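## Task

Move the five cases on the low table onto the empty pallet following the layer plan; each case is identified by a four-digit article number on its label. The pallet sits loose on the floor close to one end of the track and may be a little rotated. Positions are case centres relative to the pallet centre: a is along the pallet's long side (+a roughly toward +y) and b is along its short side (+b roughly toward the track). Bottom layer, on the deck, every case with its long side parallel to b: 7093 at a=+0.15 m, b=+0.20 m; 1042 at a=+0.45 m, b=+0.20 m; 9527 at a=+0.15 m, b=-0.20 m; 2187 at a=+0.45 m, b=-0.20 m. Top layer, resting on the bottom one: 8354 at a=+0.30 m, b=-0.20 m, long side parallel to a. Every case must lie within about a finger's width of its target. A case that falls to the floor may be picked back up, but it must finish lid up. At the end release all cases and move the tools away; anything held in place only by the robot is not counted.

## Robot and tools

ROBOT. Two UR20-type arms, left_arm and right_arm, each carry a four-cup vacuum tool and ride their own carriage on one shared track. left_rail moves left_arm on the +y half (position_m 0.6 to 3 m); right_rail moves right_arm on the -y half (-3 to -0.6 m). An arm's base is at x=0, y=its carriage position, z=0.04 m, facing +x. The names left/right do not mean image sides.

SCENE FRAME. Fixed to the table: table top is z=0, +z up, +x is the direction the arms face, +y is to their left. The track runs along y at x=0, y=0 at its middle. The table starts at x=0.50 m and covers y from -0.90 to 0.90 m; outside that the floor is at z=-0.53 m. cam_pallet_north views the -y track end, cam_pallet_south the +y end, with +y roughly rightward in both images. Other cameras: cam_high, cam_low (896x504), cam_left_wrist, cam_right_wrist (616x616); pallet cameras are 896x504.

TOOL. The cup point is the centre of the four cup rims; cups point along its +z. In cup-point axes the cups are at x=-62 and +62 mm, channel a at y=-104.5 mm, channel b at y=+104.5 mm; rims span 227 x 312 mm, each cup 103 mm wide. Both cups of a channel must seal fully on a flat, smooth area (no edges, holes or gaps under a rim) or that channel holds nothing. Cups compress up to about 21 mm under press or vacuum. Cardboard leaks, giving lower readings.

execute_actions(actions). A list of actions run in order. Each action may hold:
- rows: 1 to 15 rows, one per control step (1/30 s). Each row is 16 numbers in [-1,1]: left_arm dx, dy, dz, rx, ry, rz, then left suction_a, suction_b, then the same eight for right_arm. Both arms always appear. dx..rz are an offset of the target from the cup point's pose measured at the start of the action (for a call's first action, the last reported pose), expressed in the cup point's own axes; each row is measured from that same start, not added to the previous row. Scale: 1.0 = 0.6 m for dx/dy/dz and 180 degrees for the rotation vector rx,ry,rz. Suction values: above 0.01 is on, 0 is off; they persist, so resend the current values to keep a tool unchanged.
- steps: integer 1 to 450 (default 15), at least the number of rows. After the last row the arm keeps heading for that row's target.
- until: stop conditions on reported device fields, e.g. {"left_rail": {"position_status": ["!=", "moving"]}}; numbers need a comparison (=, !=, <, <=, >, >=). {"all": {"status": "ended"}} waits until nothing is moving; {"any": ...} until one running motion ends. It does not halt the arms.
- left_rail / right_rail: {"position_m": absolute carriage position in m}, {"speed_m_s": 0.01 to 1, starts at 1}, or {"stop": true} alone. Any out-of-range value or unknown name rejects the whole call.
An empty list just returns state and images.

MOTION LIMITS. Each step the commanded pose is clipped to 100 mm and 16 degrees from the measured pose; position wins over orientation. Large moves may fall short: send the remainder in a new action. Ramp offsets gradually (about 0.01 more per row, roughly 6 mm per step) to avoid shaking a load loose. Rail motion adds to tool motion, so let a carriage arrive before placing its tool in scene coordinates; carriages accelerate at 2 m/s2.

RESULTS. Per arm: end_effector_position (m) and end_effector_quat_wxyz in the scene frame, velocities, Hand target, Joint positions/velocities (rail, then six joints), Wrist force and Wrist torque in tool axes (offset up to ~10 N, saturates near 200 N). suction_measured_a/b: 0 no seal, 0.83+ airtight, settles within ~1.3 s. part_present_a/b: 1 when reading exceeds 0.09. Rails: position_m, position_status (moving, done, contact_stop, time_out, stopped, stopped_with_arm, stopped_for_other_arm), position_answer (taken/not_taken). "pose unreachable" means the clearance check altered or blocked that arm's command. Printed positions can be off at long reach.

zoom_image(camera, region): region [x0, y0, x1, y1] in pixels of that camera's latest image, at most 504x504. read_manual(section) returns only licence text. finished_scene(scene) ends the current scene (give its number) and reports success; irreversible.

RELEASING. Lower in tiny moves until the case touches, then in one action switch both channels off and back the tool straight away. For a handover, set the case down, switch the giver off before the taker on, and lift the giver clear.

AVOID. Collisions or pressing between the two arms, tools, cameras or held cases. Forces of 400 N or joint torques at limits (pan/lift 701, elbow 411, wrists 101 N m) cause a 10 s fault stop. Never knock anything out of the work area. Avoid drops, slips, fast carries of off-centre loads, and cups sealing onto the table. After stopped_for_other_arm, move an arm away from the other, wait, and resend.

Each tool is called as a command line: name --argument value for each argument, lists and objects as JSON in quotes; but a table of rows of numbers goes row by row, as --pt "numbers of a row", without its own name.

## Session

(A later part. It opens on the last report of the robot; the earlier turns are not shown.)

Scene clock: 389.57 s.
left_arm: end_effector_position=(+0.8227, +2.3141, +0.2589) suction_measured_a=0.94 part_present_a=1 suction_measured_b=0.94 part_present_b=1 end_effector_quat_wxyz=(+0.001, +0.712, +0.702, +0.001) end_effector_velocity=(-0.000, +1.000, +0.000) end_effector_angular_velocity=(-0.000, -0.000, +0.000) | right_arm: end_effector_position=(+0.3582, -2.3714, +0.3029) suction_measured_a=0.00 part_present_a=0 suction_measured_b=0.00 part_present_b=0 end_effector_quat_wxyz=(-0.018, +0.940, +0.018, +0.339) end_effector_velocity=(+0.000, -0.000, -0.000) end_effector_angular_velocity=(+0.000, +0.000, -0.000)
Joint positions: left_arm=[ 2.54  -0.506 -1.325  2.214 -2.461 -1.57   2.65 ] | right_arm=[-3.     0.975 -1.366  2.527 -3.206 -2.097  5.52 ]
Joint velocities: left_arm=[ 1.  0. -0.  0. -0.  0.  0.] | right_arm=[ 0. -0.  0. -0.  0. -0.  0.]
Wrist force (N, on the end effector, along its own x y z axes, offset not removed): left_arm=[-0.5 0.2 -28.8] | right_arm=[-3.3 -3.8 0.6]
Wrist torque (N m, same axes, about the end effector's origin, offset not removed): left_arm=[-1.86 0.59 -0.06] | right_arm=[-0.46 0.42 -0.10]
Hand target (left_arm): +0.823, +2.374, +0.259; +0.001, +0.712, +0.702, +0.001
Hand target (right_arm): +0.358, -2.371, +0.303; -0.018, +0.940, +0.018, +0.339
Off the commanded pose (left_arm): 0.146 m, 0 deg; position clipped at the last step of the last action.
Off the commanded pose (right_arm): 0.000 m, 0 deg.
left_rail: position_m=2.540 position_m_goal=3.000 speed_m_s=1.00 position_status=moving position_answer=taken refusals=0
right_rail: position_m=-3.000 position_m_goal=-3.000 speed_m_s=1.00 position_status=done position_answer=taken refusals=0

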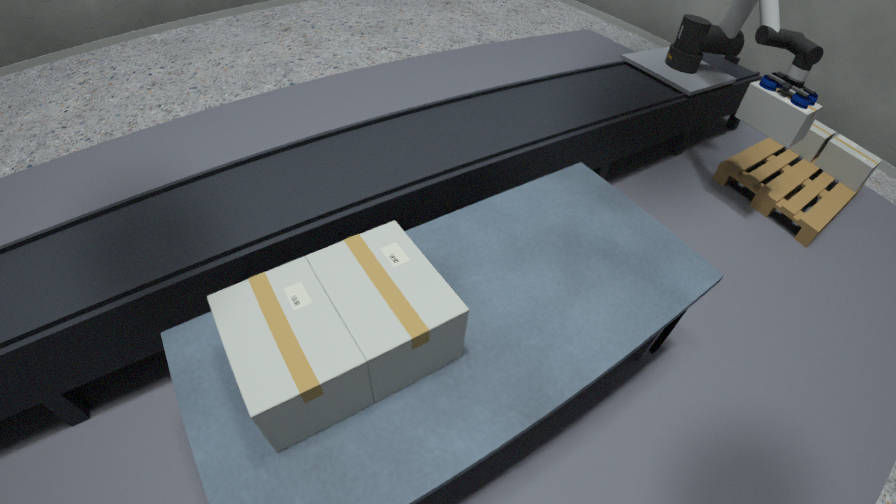

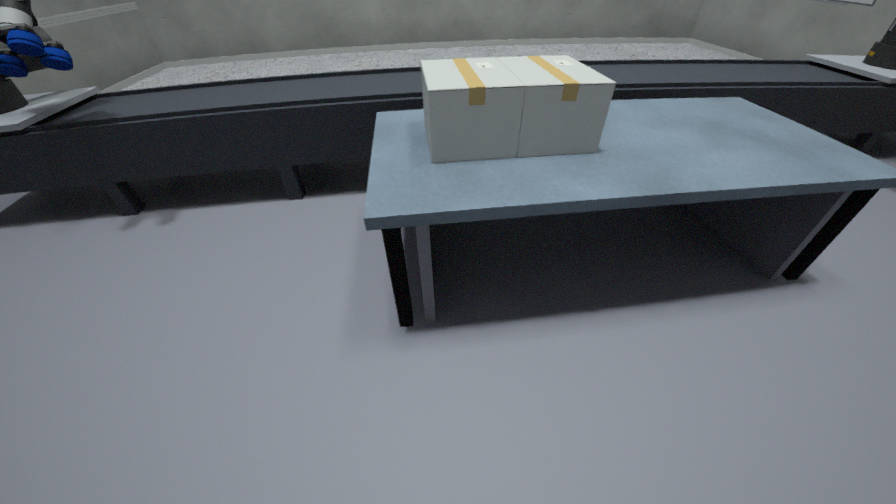

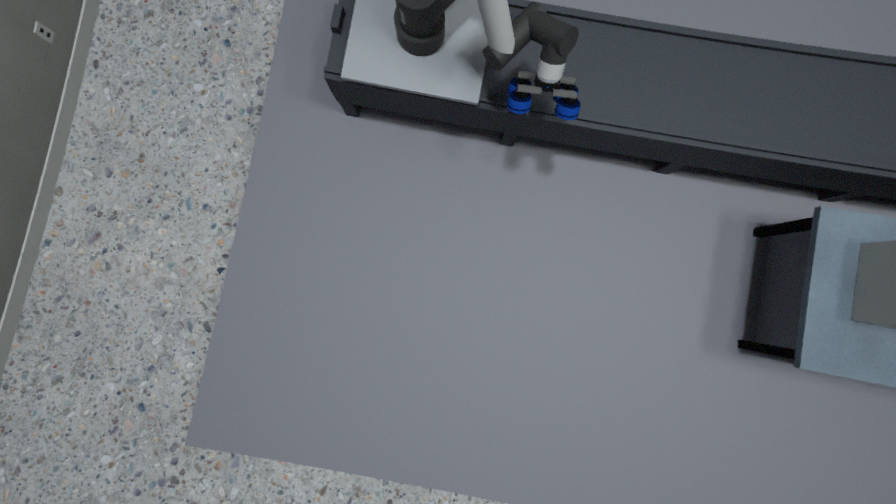

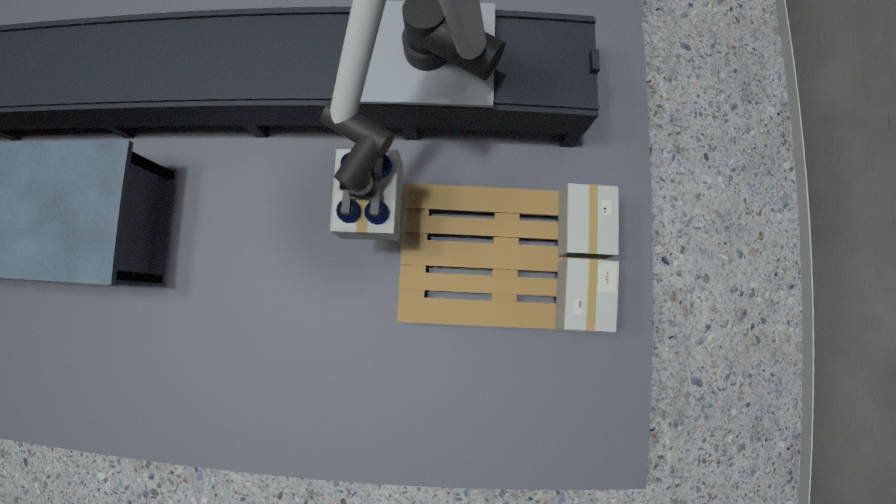

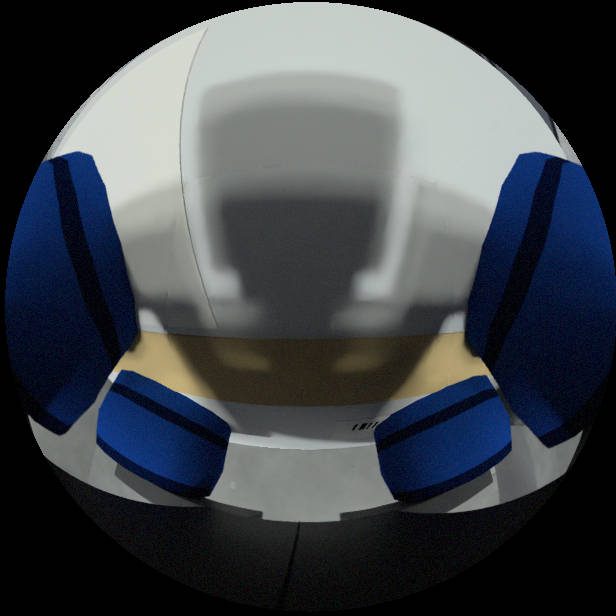

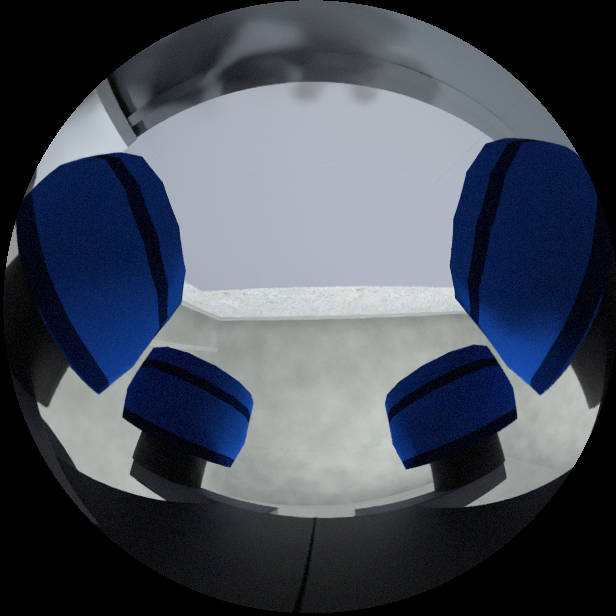

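execute_actions --actions '[]'

Scene clock: 390.83 s.
left_arm: end_effector_position=(+0.8227, +2.7744, +0.2590) suction_measured_a=0.94 part_present_a=1 suction_measured_b=0.94 part_present_b=1 end_effector_quat_wxyz=(+0.001, +0.712, +0.702, +0.001) end_effector_velocity=(+0.000, -0.000, +0.000) end_effector_angular_velocity=(-0.000, -0.000, +0.000) | right_arm: end_effector_position=(+0.3582, -2.3714, +0.3029) suction_measured_a=0.00 part_present_a=0 suction_measured_b=0.00 part_present_b=0 end_effector_quat_wxyz=(-0.018, +0.940, +0.018, +0.339) end_effector_velocity=(+0.000, -0.000, -0.000) end_effector_angular_velocity=(-0.000, +0.000, +0.000)
Joint positions: left_arm=[ 3.    -0.506 -1.325  2.214 -2.461 -1.57   2.65 ] | right_arm=[-3.     0.975 -1.366  2.527 -3.206 -2.097  5.52 ]
Joint velocities: left_arm=[ 0. -0.  0. -0.  0.  0. -0.] | right_arm=[ 0. -0.  0. -0.  0.  0. -0.]
Wrist force (N, on the end effector, along its own x y z axes, offset not removed): left_arm=[3.4 3.9 -31.0] | right_arm=[-2.0 -0.1 -1.3]
Wrist torque (N m, same axes, about the end effector's origin, offset not removed): left_arm=[-1.28 0.22 -0.01] | right_arm=[-0.01 0.17 -0.01]
Hand target (left_arm): +0.823, +2.774, +0.259; +0.001, +0.712, +0.702, +0.001
Hand target (right_arm): +0.358, -2.371, +0.303; -0.018, +0.940, +0.018, +0.339
Off the commanded pose (left_arm): 0.146 m, 0 deg; position clipped at the last step of the last action.
Off the commanded pose (right_arm): 0.000 m, 0 deg.
left_rail: position_m=3.000 position_m_goal=3.000 speed_m_s=1.00 position_status=done position_answer=taken refusals=0
right_rail: position_m=-3.000 position_m_goal=-3.000 speed_m_s=1.00 position_status=done position_answer=taken refusals=0

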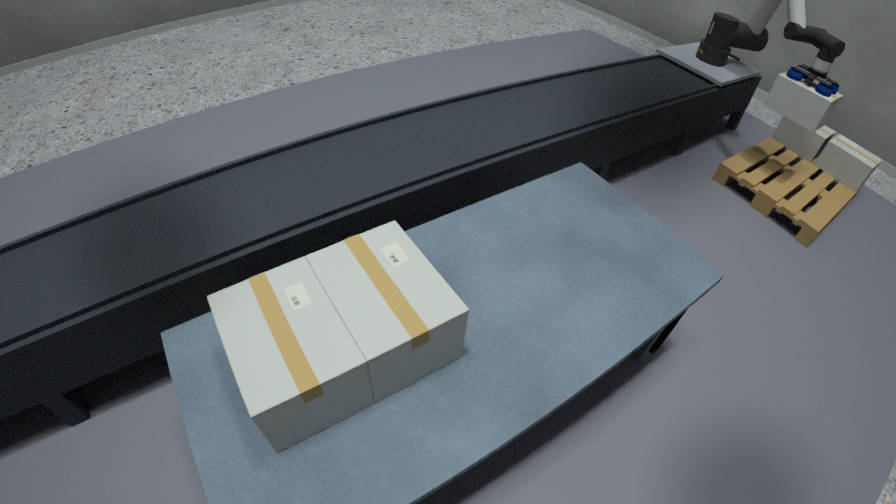

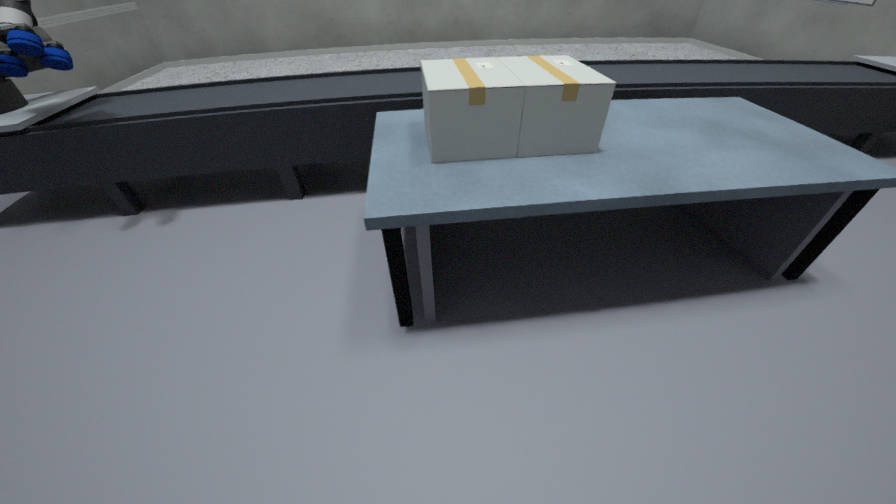

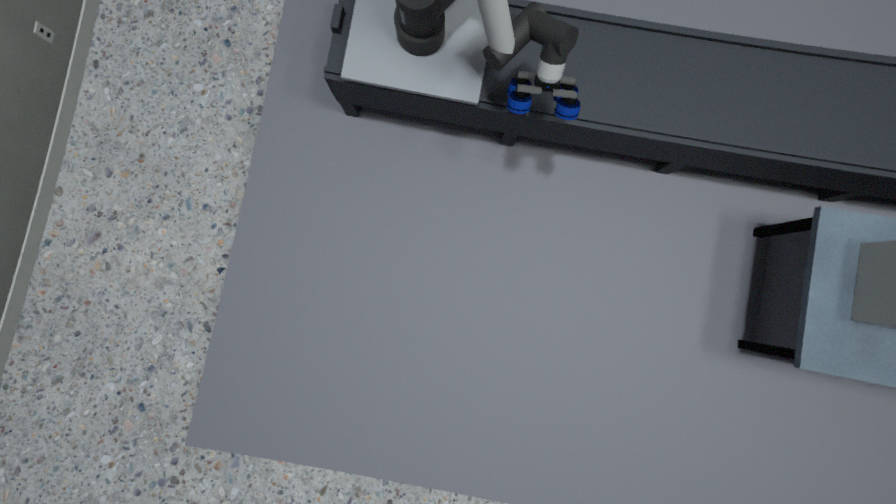

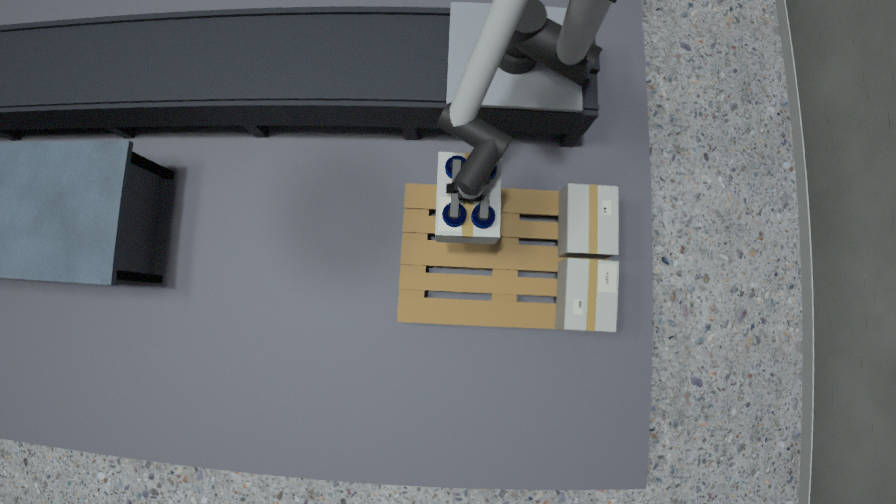

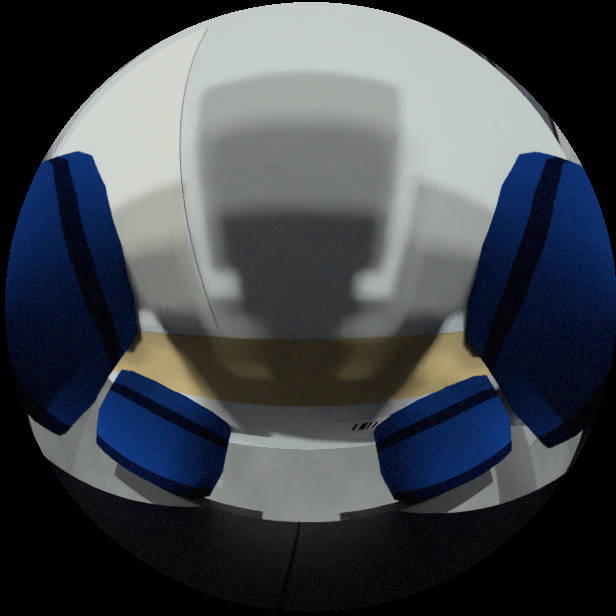

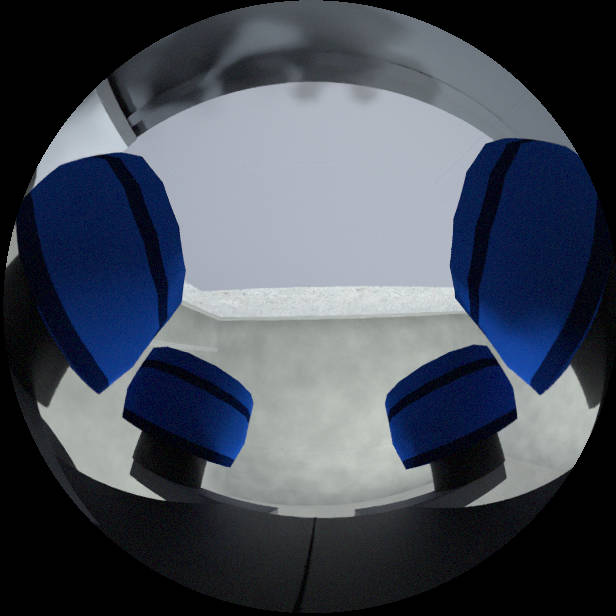

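execute_actions --actions '[{"rows":[[0.01,0,0.011,0,0,0,1,1,0,0,0,0,0,0,0,0],[0.025,0,0.028,0,0,0,1,1,0,0,0,0,0,0,0,0],[0.047,0,0.052,0,0,0,1,1,0,0,0,0,0,0,0,0],[0.075,-0.001,0.083,0,0,0,1,1,0,0,0,0,0,0,0,0],[0.107,-0.001,0.118,0,0,0,1,1,0,0,0,0,0,0,0,0],[0.145,-0.001,0.16,0,0,0,1,1,0,0,0,0,0,0,0,0],[0.627,-0.0055,0.69,0,0,0,1,1,0,0,0,0,0,0,0,0]],"steps":32}]'

Scene clock: 398.00 s.
left_arm: end_effector_position=(+0.8063, +3.0654, -0.0514) suction_measured_a=0.94 part_present_a=1 suction_measured_b=0.94 part_present_b=1 end_effector_quat_wxyz=(-0.003, +0.711, +0.703, -0.000) end_effector_velocity=(+0.019, +0.294, -0.333) end_effector_angular_velocity=(-0.007, -0.008, +0.002) | right_arm: end_effector_position=(+0.3582, -2.3714, +0.3029) suction_measured_a=0.00 part_present_a=0 suction_measured_b=0.00 part_present_b=0 end_effector_quat_wxyz=(-0.018, +0.940, +0.018, +0.339) end_effector_velocity=(+0.000, -0.000, +0.000) end_effector_angular_velocity=(-0.000, -0.000, +0.000)
Joint positions: left_arm=[ 3.    -0.171 -0.915  2.348 -2.997 -1.568  2.981] | right_arm=[-3.     0.975 -1.366  2.527 -3.206 -2.097  5.52 ]
Joint velocities: left_arm=[ 0.     0.375  0.548 -0.087 -0.472 -0.003  0.373] | right_arm=[ 0.  0. -0. -0. -0. -0. -0.]
Wrist force (N, on the end effector, along its own x y z axes, offset not removed): left_arm=[5.4 -2.4 -30.7] | right_arm=[-3.1 -2.1 0.4]
Wrist torque (N m, same axes, about the end effector's origin, offset not removed): left_arm=[-1.83 0.05 -0.03] | right_arm=[-0.27 0.37 -0.19]
Hand target (left_arm): +0.808, +3.115, -0.109; -0.003, +0.711, +0.703, -0.001
Hand target (right_arm): +0.358, -2.371, +0.303; -0.018, +0.940, +0.018, +0.339
Off the commanded pose (left_arm): 0.136 m, 1 deg; position clipped at the last step of the last action.
Off the commanded pose (right_arm): 0.000 m, 0 deg.
left_rail: position_m=3.000 position_m_goal=3.000 speed_m_s=1.00 position_status=done position_answer=taken refusals=0
right_rail: position_m=-3.000 position_m_goal=-3.000 speed_m_s=1.00 position_status=done position_answer=taken refusals=0

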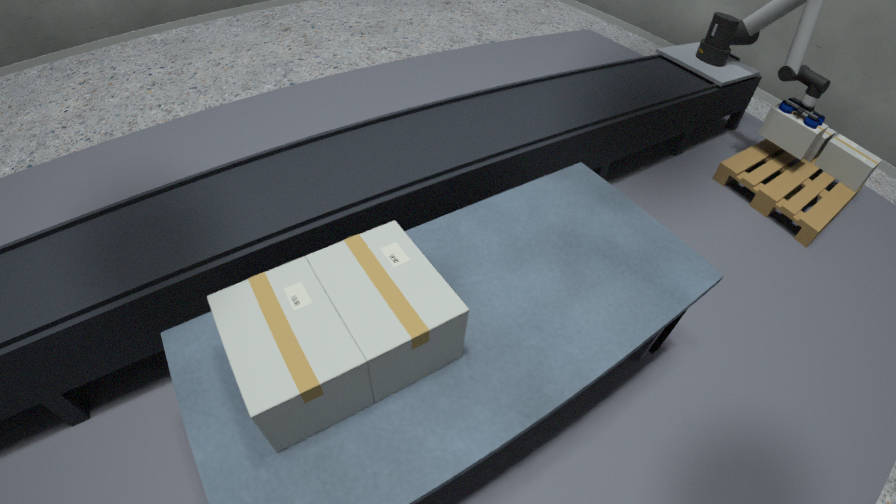

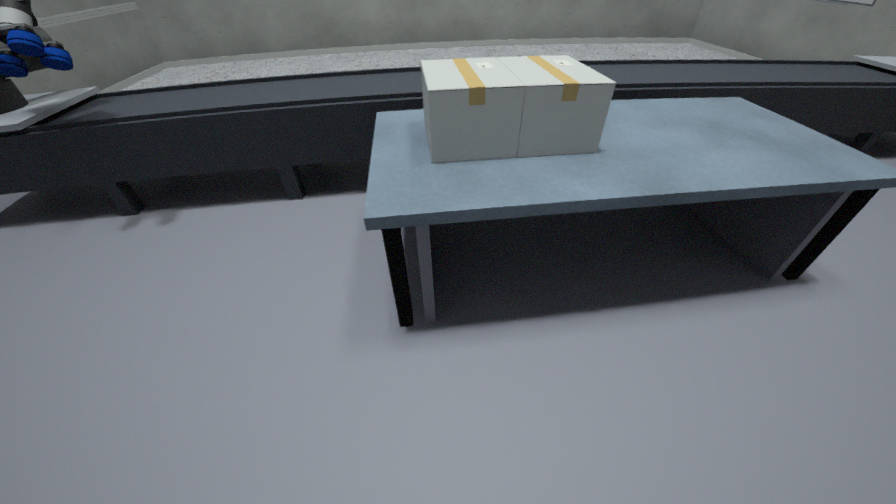

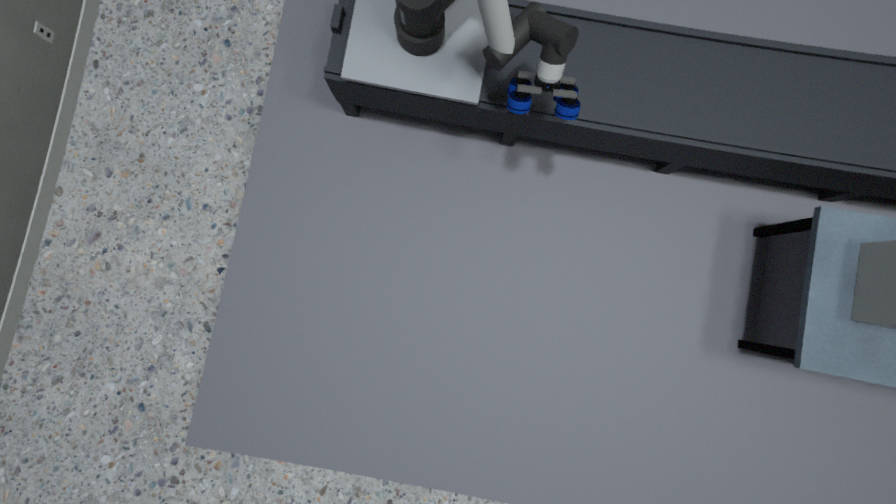

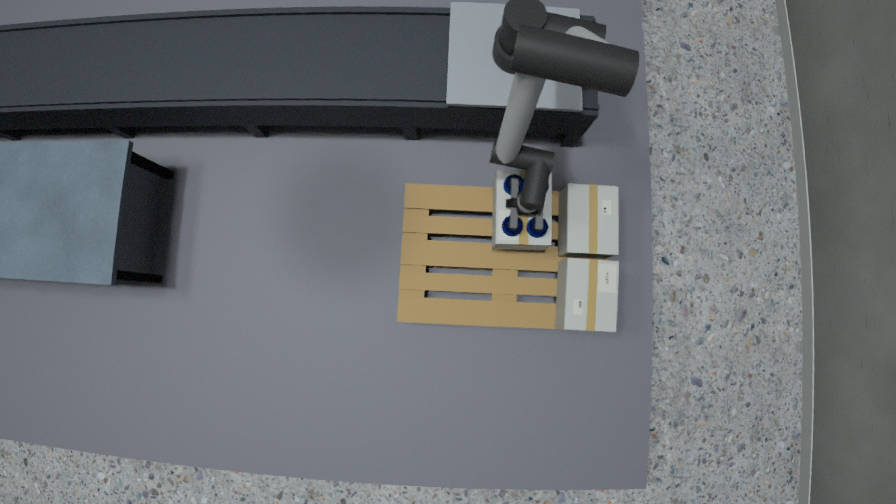

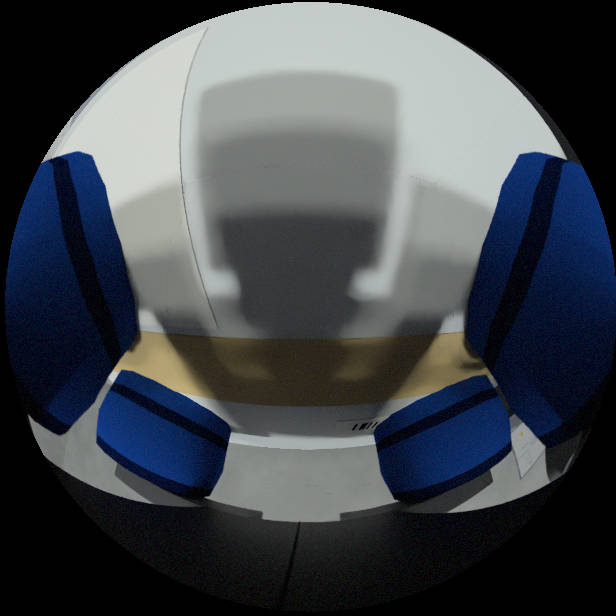

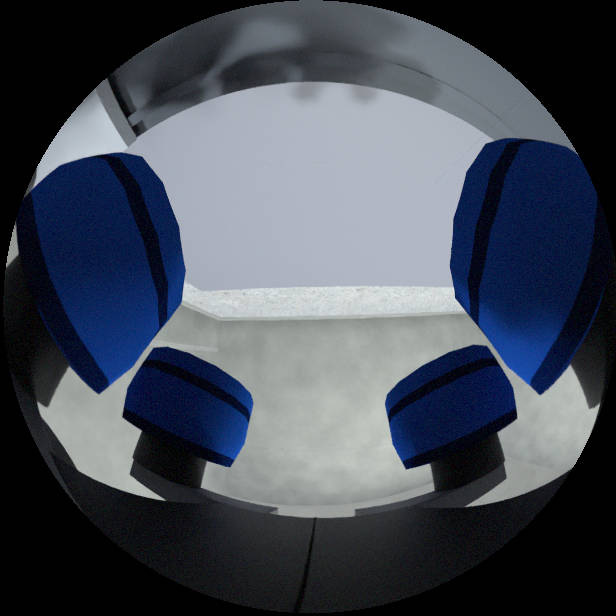

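execute_actions --actions '[{"rows":[[0.09,0.006,0.104,0,0,0,1,1,0,0,0,0,0,0,0,0],[0.10,0.012,0.116,0,0,0,1,1,0,0,0,0,0,0,0,0],[0.112,0.018,0.132,-0.0005,-0.0005,0,1,1,0,0,0,0,0,0,0,0],[0.124,0.023,0.148,-0.001,-0.001,0,1,1,0,0,0,0,0,0,0,0],[0.134,0.027,0.162,-0.0014,-0.0013,0,1,1,0,0,0,0,0,0,0,0],[0.141,0.029,0.173,-0.0014,-0.0013,0,1,1,0,0,0,0,0,0,0,0],[0.1447,0.0295,0.181,-0.0014,-0.0013,0,1,1,0,0,0,0,0,0,0,0]],"steps":8}]'

execute_actions --actions '[]'

Scene clock: 403.13 s.
left_arm: end_effector_position=(+0.8173, +3.1357, -0.1343) suction_measured_a=0.94 part_present_a=1 suction_measured_b=0.94 part_present_b=1 end_effector_quat_wxyz=(-0.002, +0.711, +0.703, -0.000) end_effector_velocity=(+0.041, +0.127, -0.179) end_effector_angular_velocity=(-0.010, -0.005, +0.005) | right_arm: end_effector_position=(+0.3582, -2.3714, +0.3029) suction_measured_a=0.00 part_present_a=0 suction_measured_b=0.00 part_present_b=0 end_effector_quat_wxyz=(-0.018, +0.940, +0.018, +0.339) end_effector_velocity=(+0.000, -0.000, -0.000) end_effector_angular_velocity=(-0.000, +0.000, -0.000)
Joint positions: left_arm=[ 3.    -0.081 -0.78   2.306 -3.095 -1.569  3.071] | right_arm=[-3.     0.975 -1.366  2.527 -3.206 -2.097  5.52 ]
Joint velocities: left_arm=[ 0.     0.165  0.285 -0.132 -0.158 -0.009  0.16 ] | right_arm=[ 0. -0.  0. -0. -0.  0. -0.]
Wrist force (N, on the end effector, along its own x y z axes, offset not removed): left_arm=[1.9 0.7 -34.1] | right_arm=[-4.0 1.5 -2.9]
Wrist torque (N m, same axes, about the end effector's origin, offset not removed): left_arm=[-2.39 1.04 -0.13] | right_arm=[0.29 0.48 -0.11]
Hand target (left_arm): +0.823, +3.152, -0.159; -0.001, +0.711, +0.703, -0.000
Hand target (right_arm): +0.358, -2.371, +0.303; -0.018, +0.940, +0.018, +0.339
Off the commanded pose (left_arm): 0.031 m, 0 deg.
Off the commanded pose (right_arm): 0.000 m, 0 deg.
left_rail: position_m=3.000 position_m_goal=3.000 speed_m_s=1.00 position_status=done position_answer=taken refusals=0
right_rail: position_m=-3.000 position_m_goal=-3.000 speed_m_s=1.00 position_status=done position_answer=taken refusals=0

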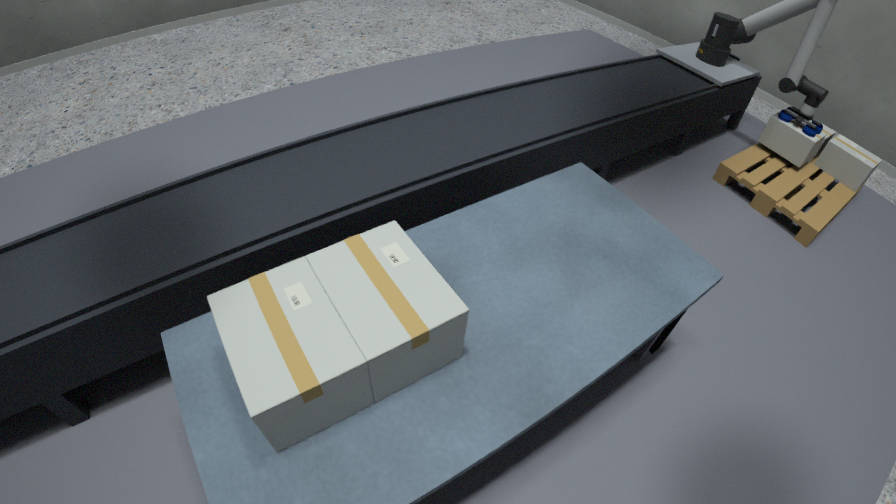

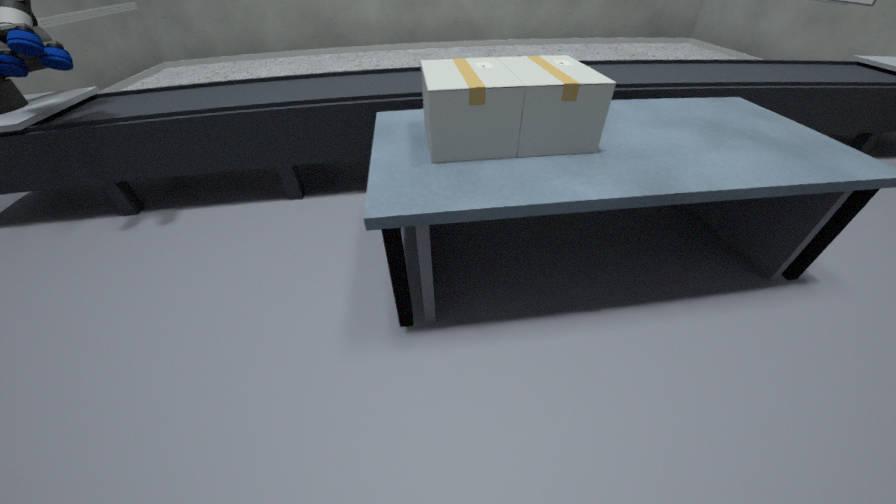

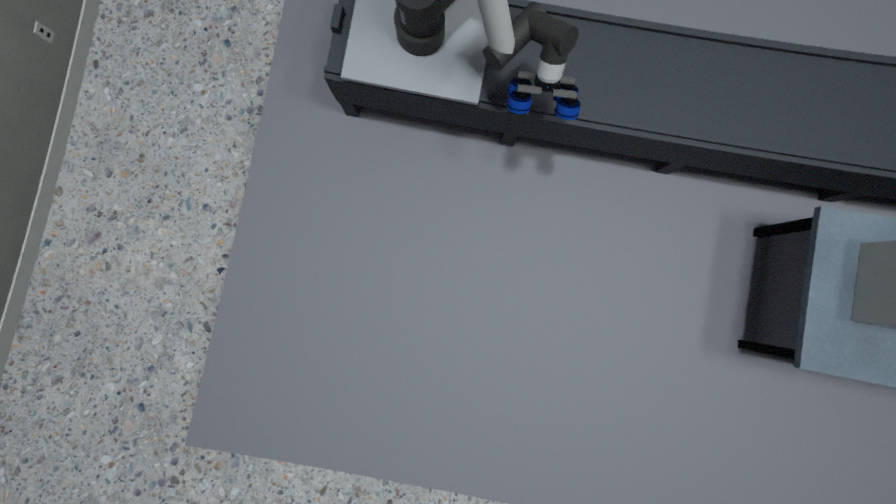

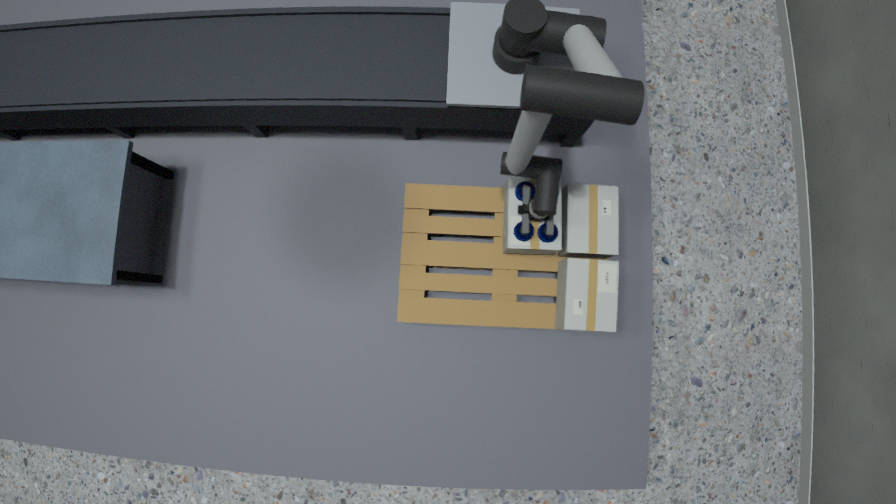

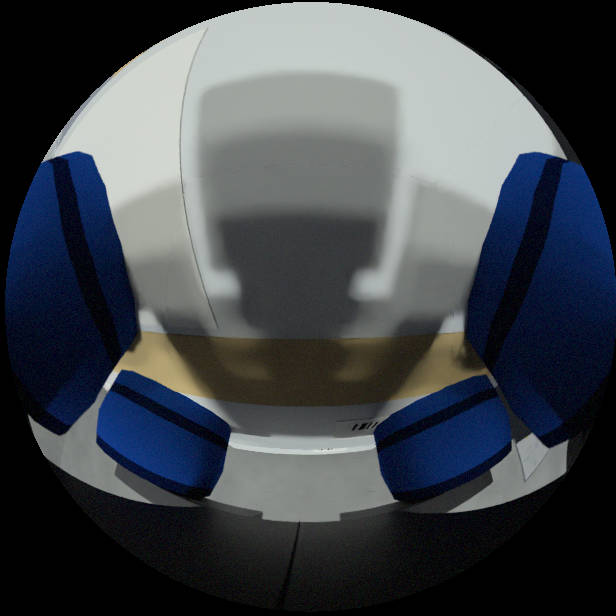

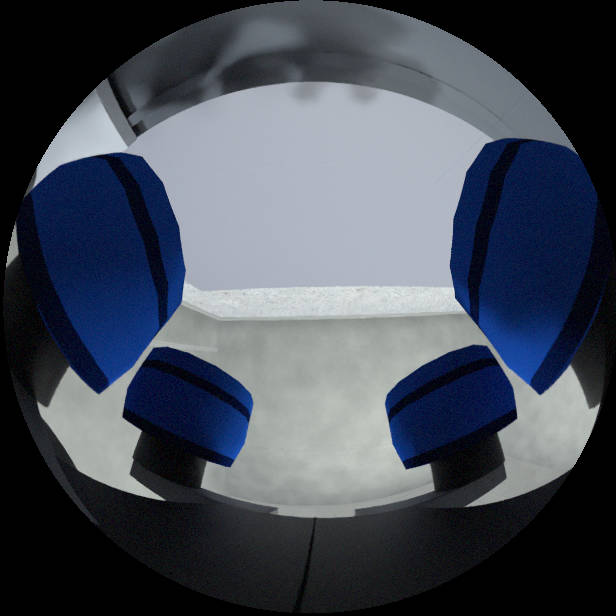

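Scene clock: 403.13 s.
left_arm: end_effector_position=(+0.8173, +3.1357, -0.1343) suction_measured_a=0.94 part_present_a=1 suction_measured_b=0.94 part_present_b=1 end_effector_quat_wxyz=(-0.002, +0.711, +0.703, -0.000) end_effector_velocity=(+0.041, +0.127, -0.179) end_effector_angular_velocity=(-0.010, -0.005, +0.005) | right_arm: end_effector_position=(+0.3582, -2.3714, +0.3029) suction_measured_a=0.00 part_present_a=0 suction_measured_b=0.00 part_present_b=0 end_effector_quat_wxyz=(-0.018, +0.940, +0.018, +0.339) end_effector_velocity=(+0.000, -0.000, -0.000) end_effector_angular_velocity=(-0.000, +0.000, -0.000)
Joint positions: left_arm=[ 3.    -0.081 -0.78   2.306 -3.095 -1.569  3.071] | right_arm=[-3.     0.975 -1.366  2.527 -3.206 -2.097  5.52 ]
Joint velocities: left_arm=[ 0.     0.165  0.285 -0.132 -0.158 -0.009  0.16 ] | right_arm=[ 0. -0.  0. -0. -0.  0. -0.]
Wrist force (N, on the end effector, along its own x y z axes, offset not removed): left_arm=[1.9 0.7 -34.1] | right_arm=[-4.0 1.5 -2.9]
Wrist torque (N m, same axes, about the end effector's origin, offset not removed): left_arm=[-2.39 1.04 -0.13] | right_arm=[0.29 0.48 -0.11]
Hand target (left_arm): +0.823, +3.152, -0.159; -0.001, +0.711, +0.703, -0.000
Hand target (right_arm): +0.358, -2.371, +0.303; -0.018, +0.940, +0.018, +0.339
Off the commanded pose (left_arm): 0.031 m, 0 deg.
Off the commanded pose (right_arm): 0.000 m, 0 deg.
left_rail: position_m=3.000 position_m_goal=3.000 speed_m_s=1.00 position_status=done position_answer=taken refusals=0
right_rail: position_m=-3.000 position_m_goal=-3.000 speed_m_s=1.00 position_status=done position_answer=taken refusals=0

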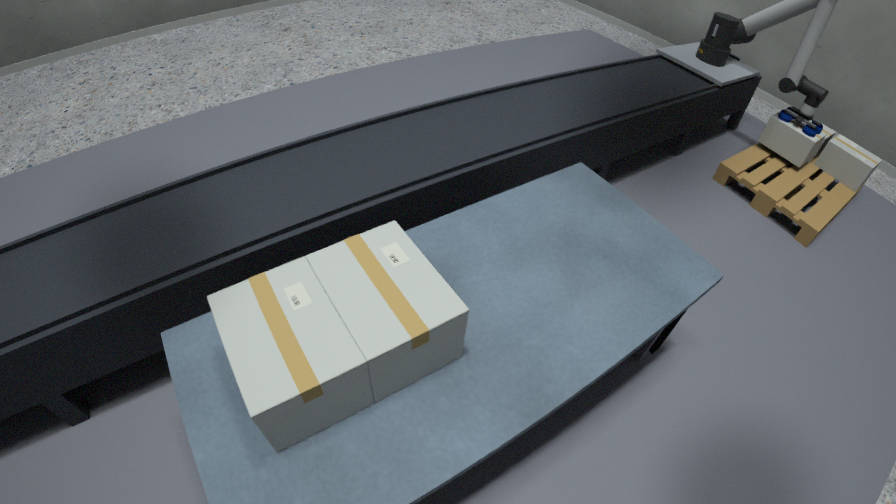

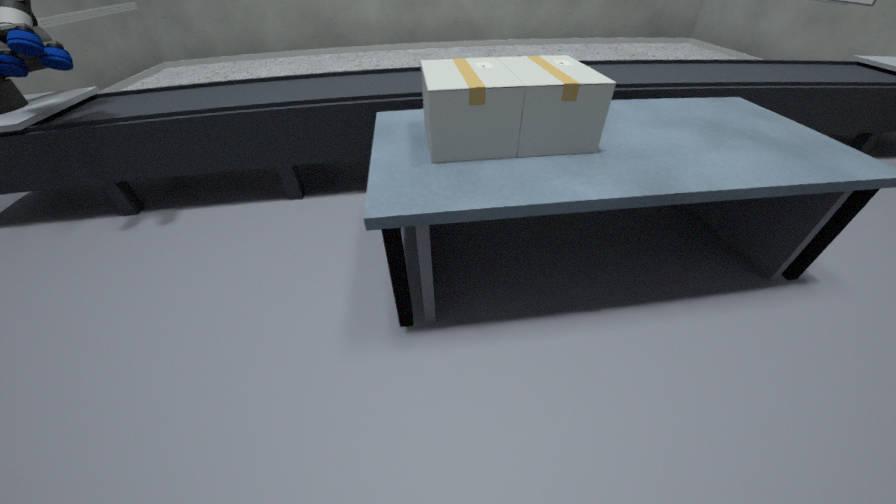

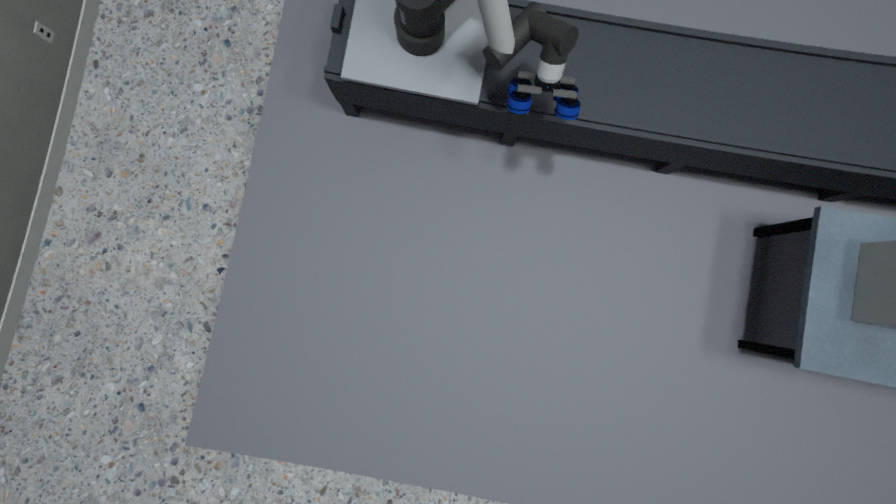

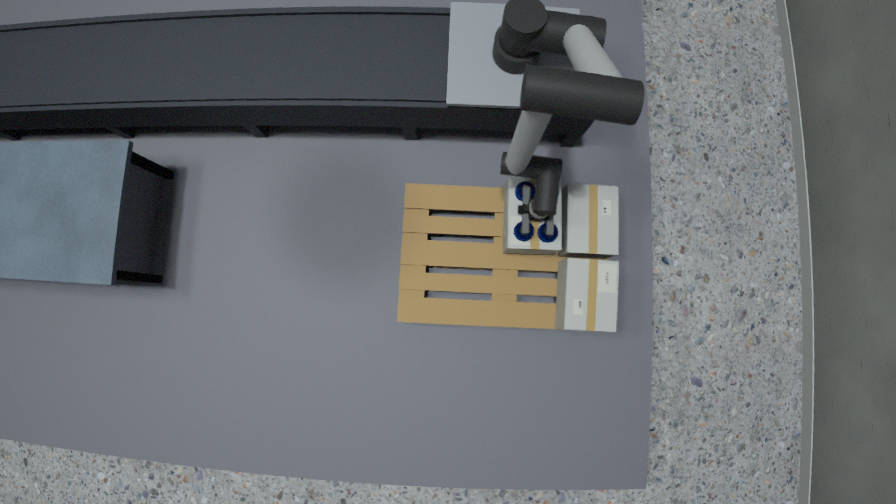

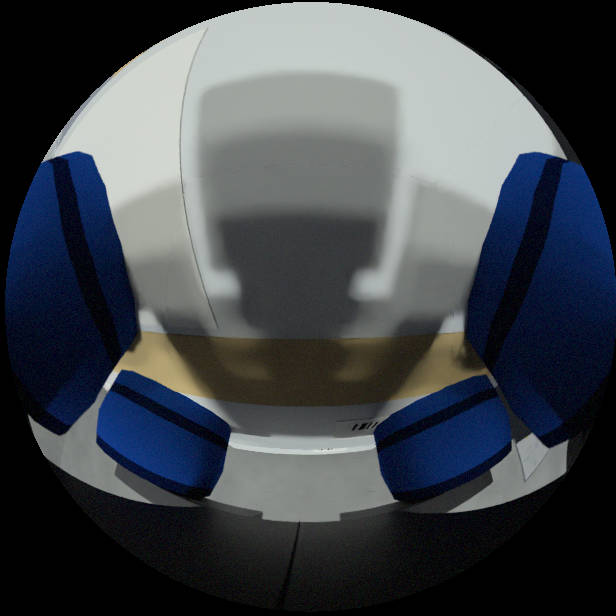

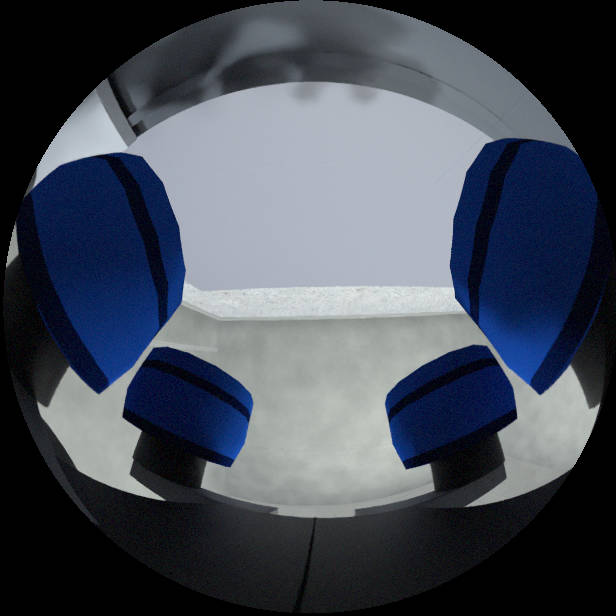

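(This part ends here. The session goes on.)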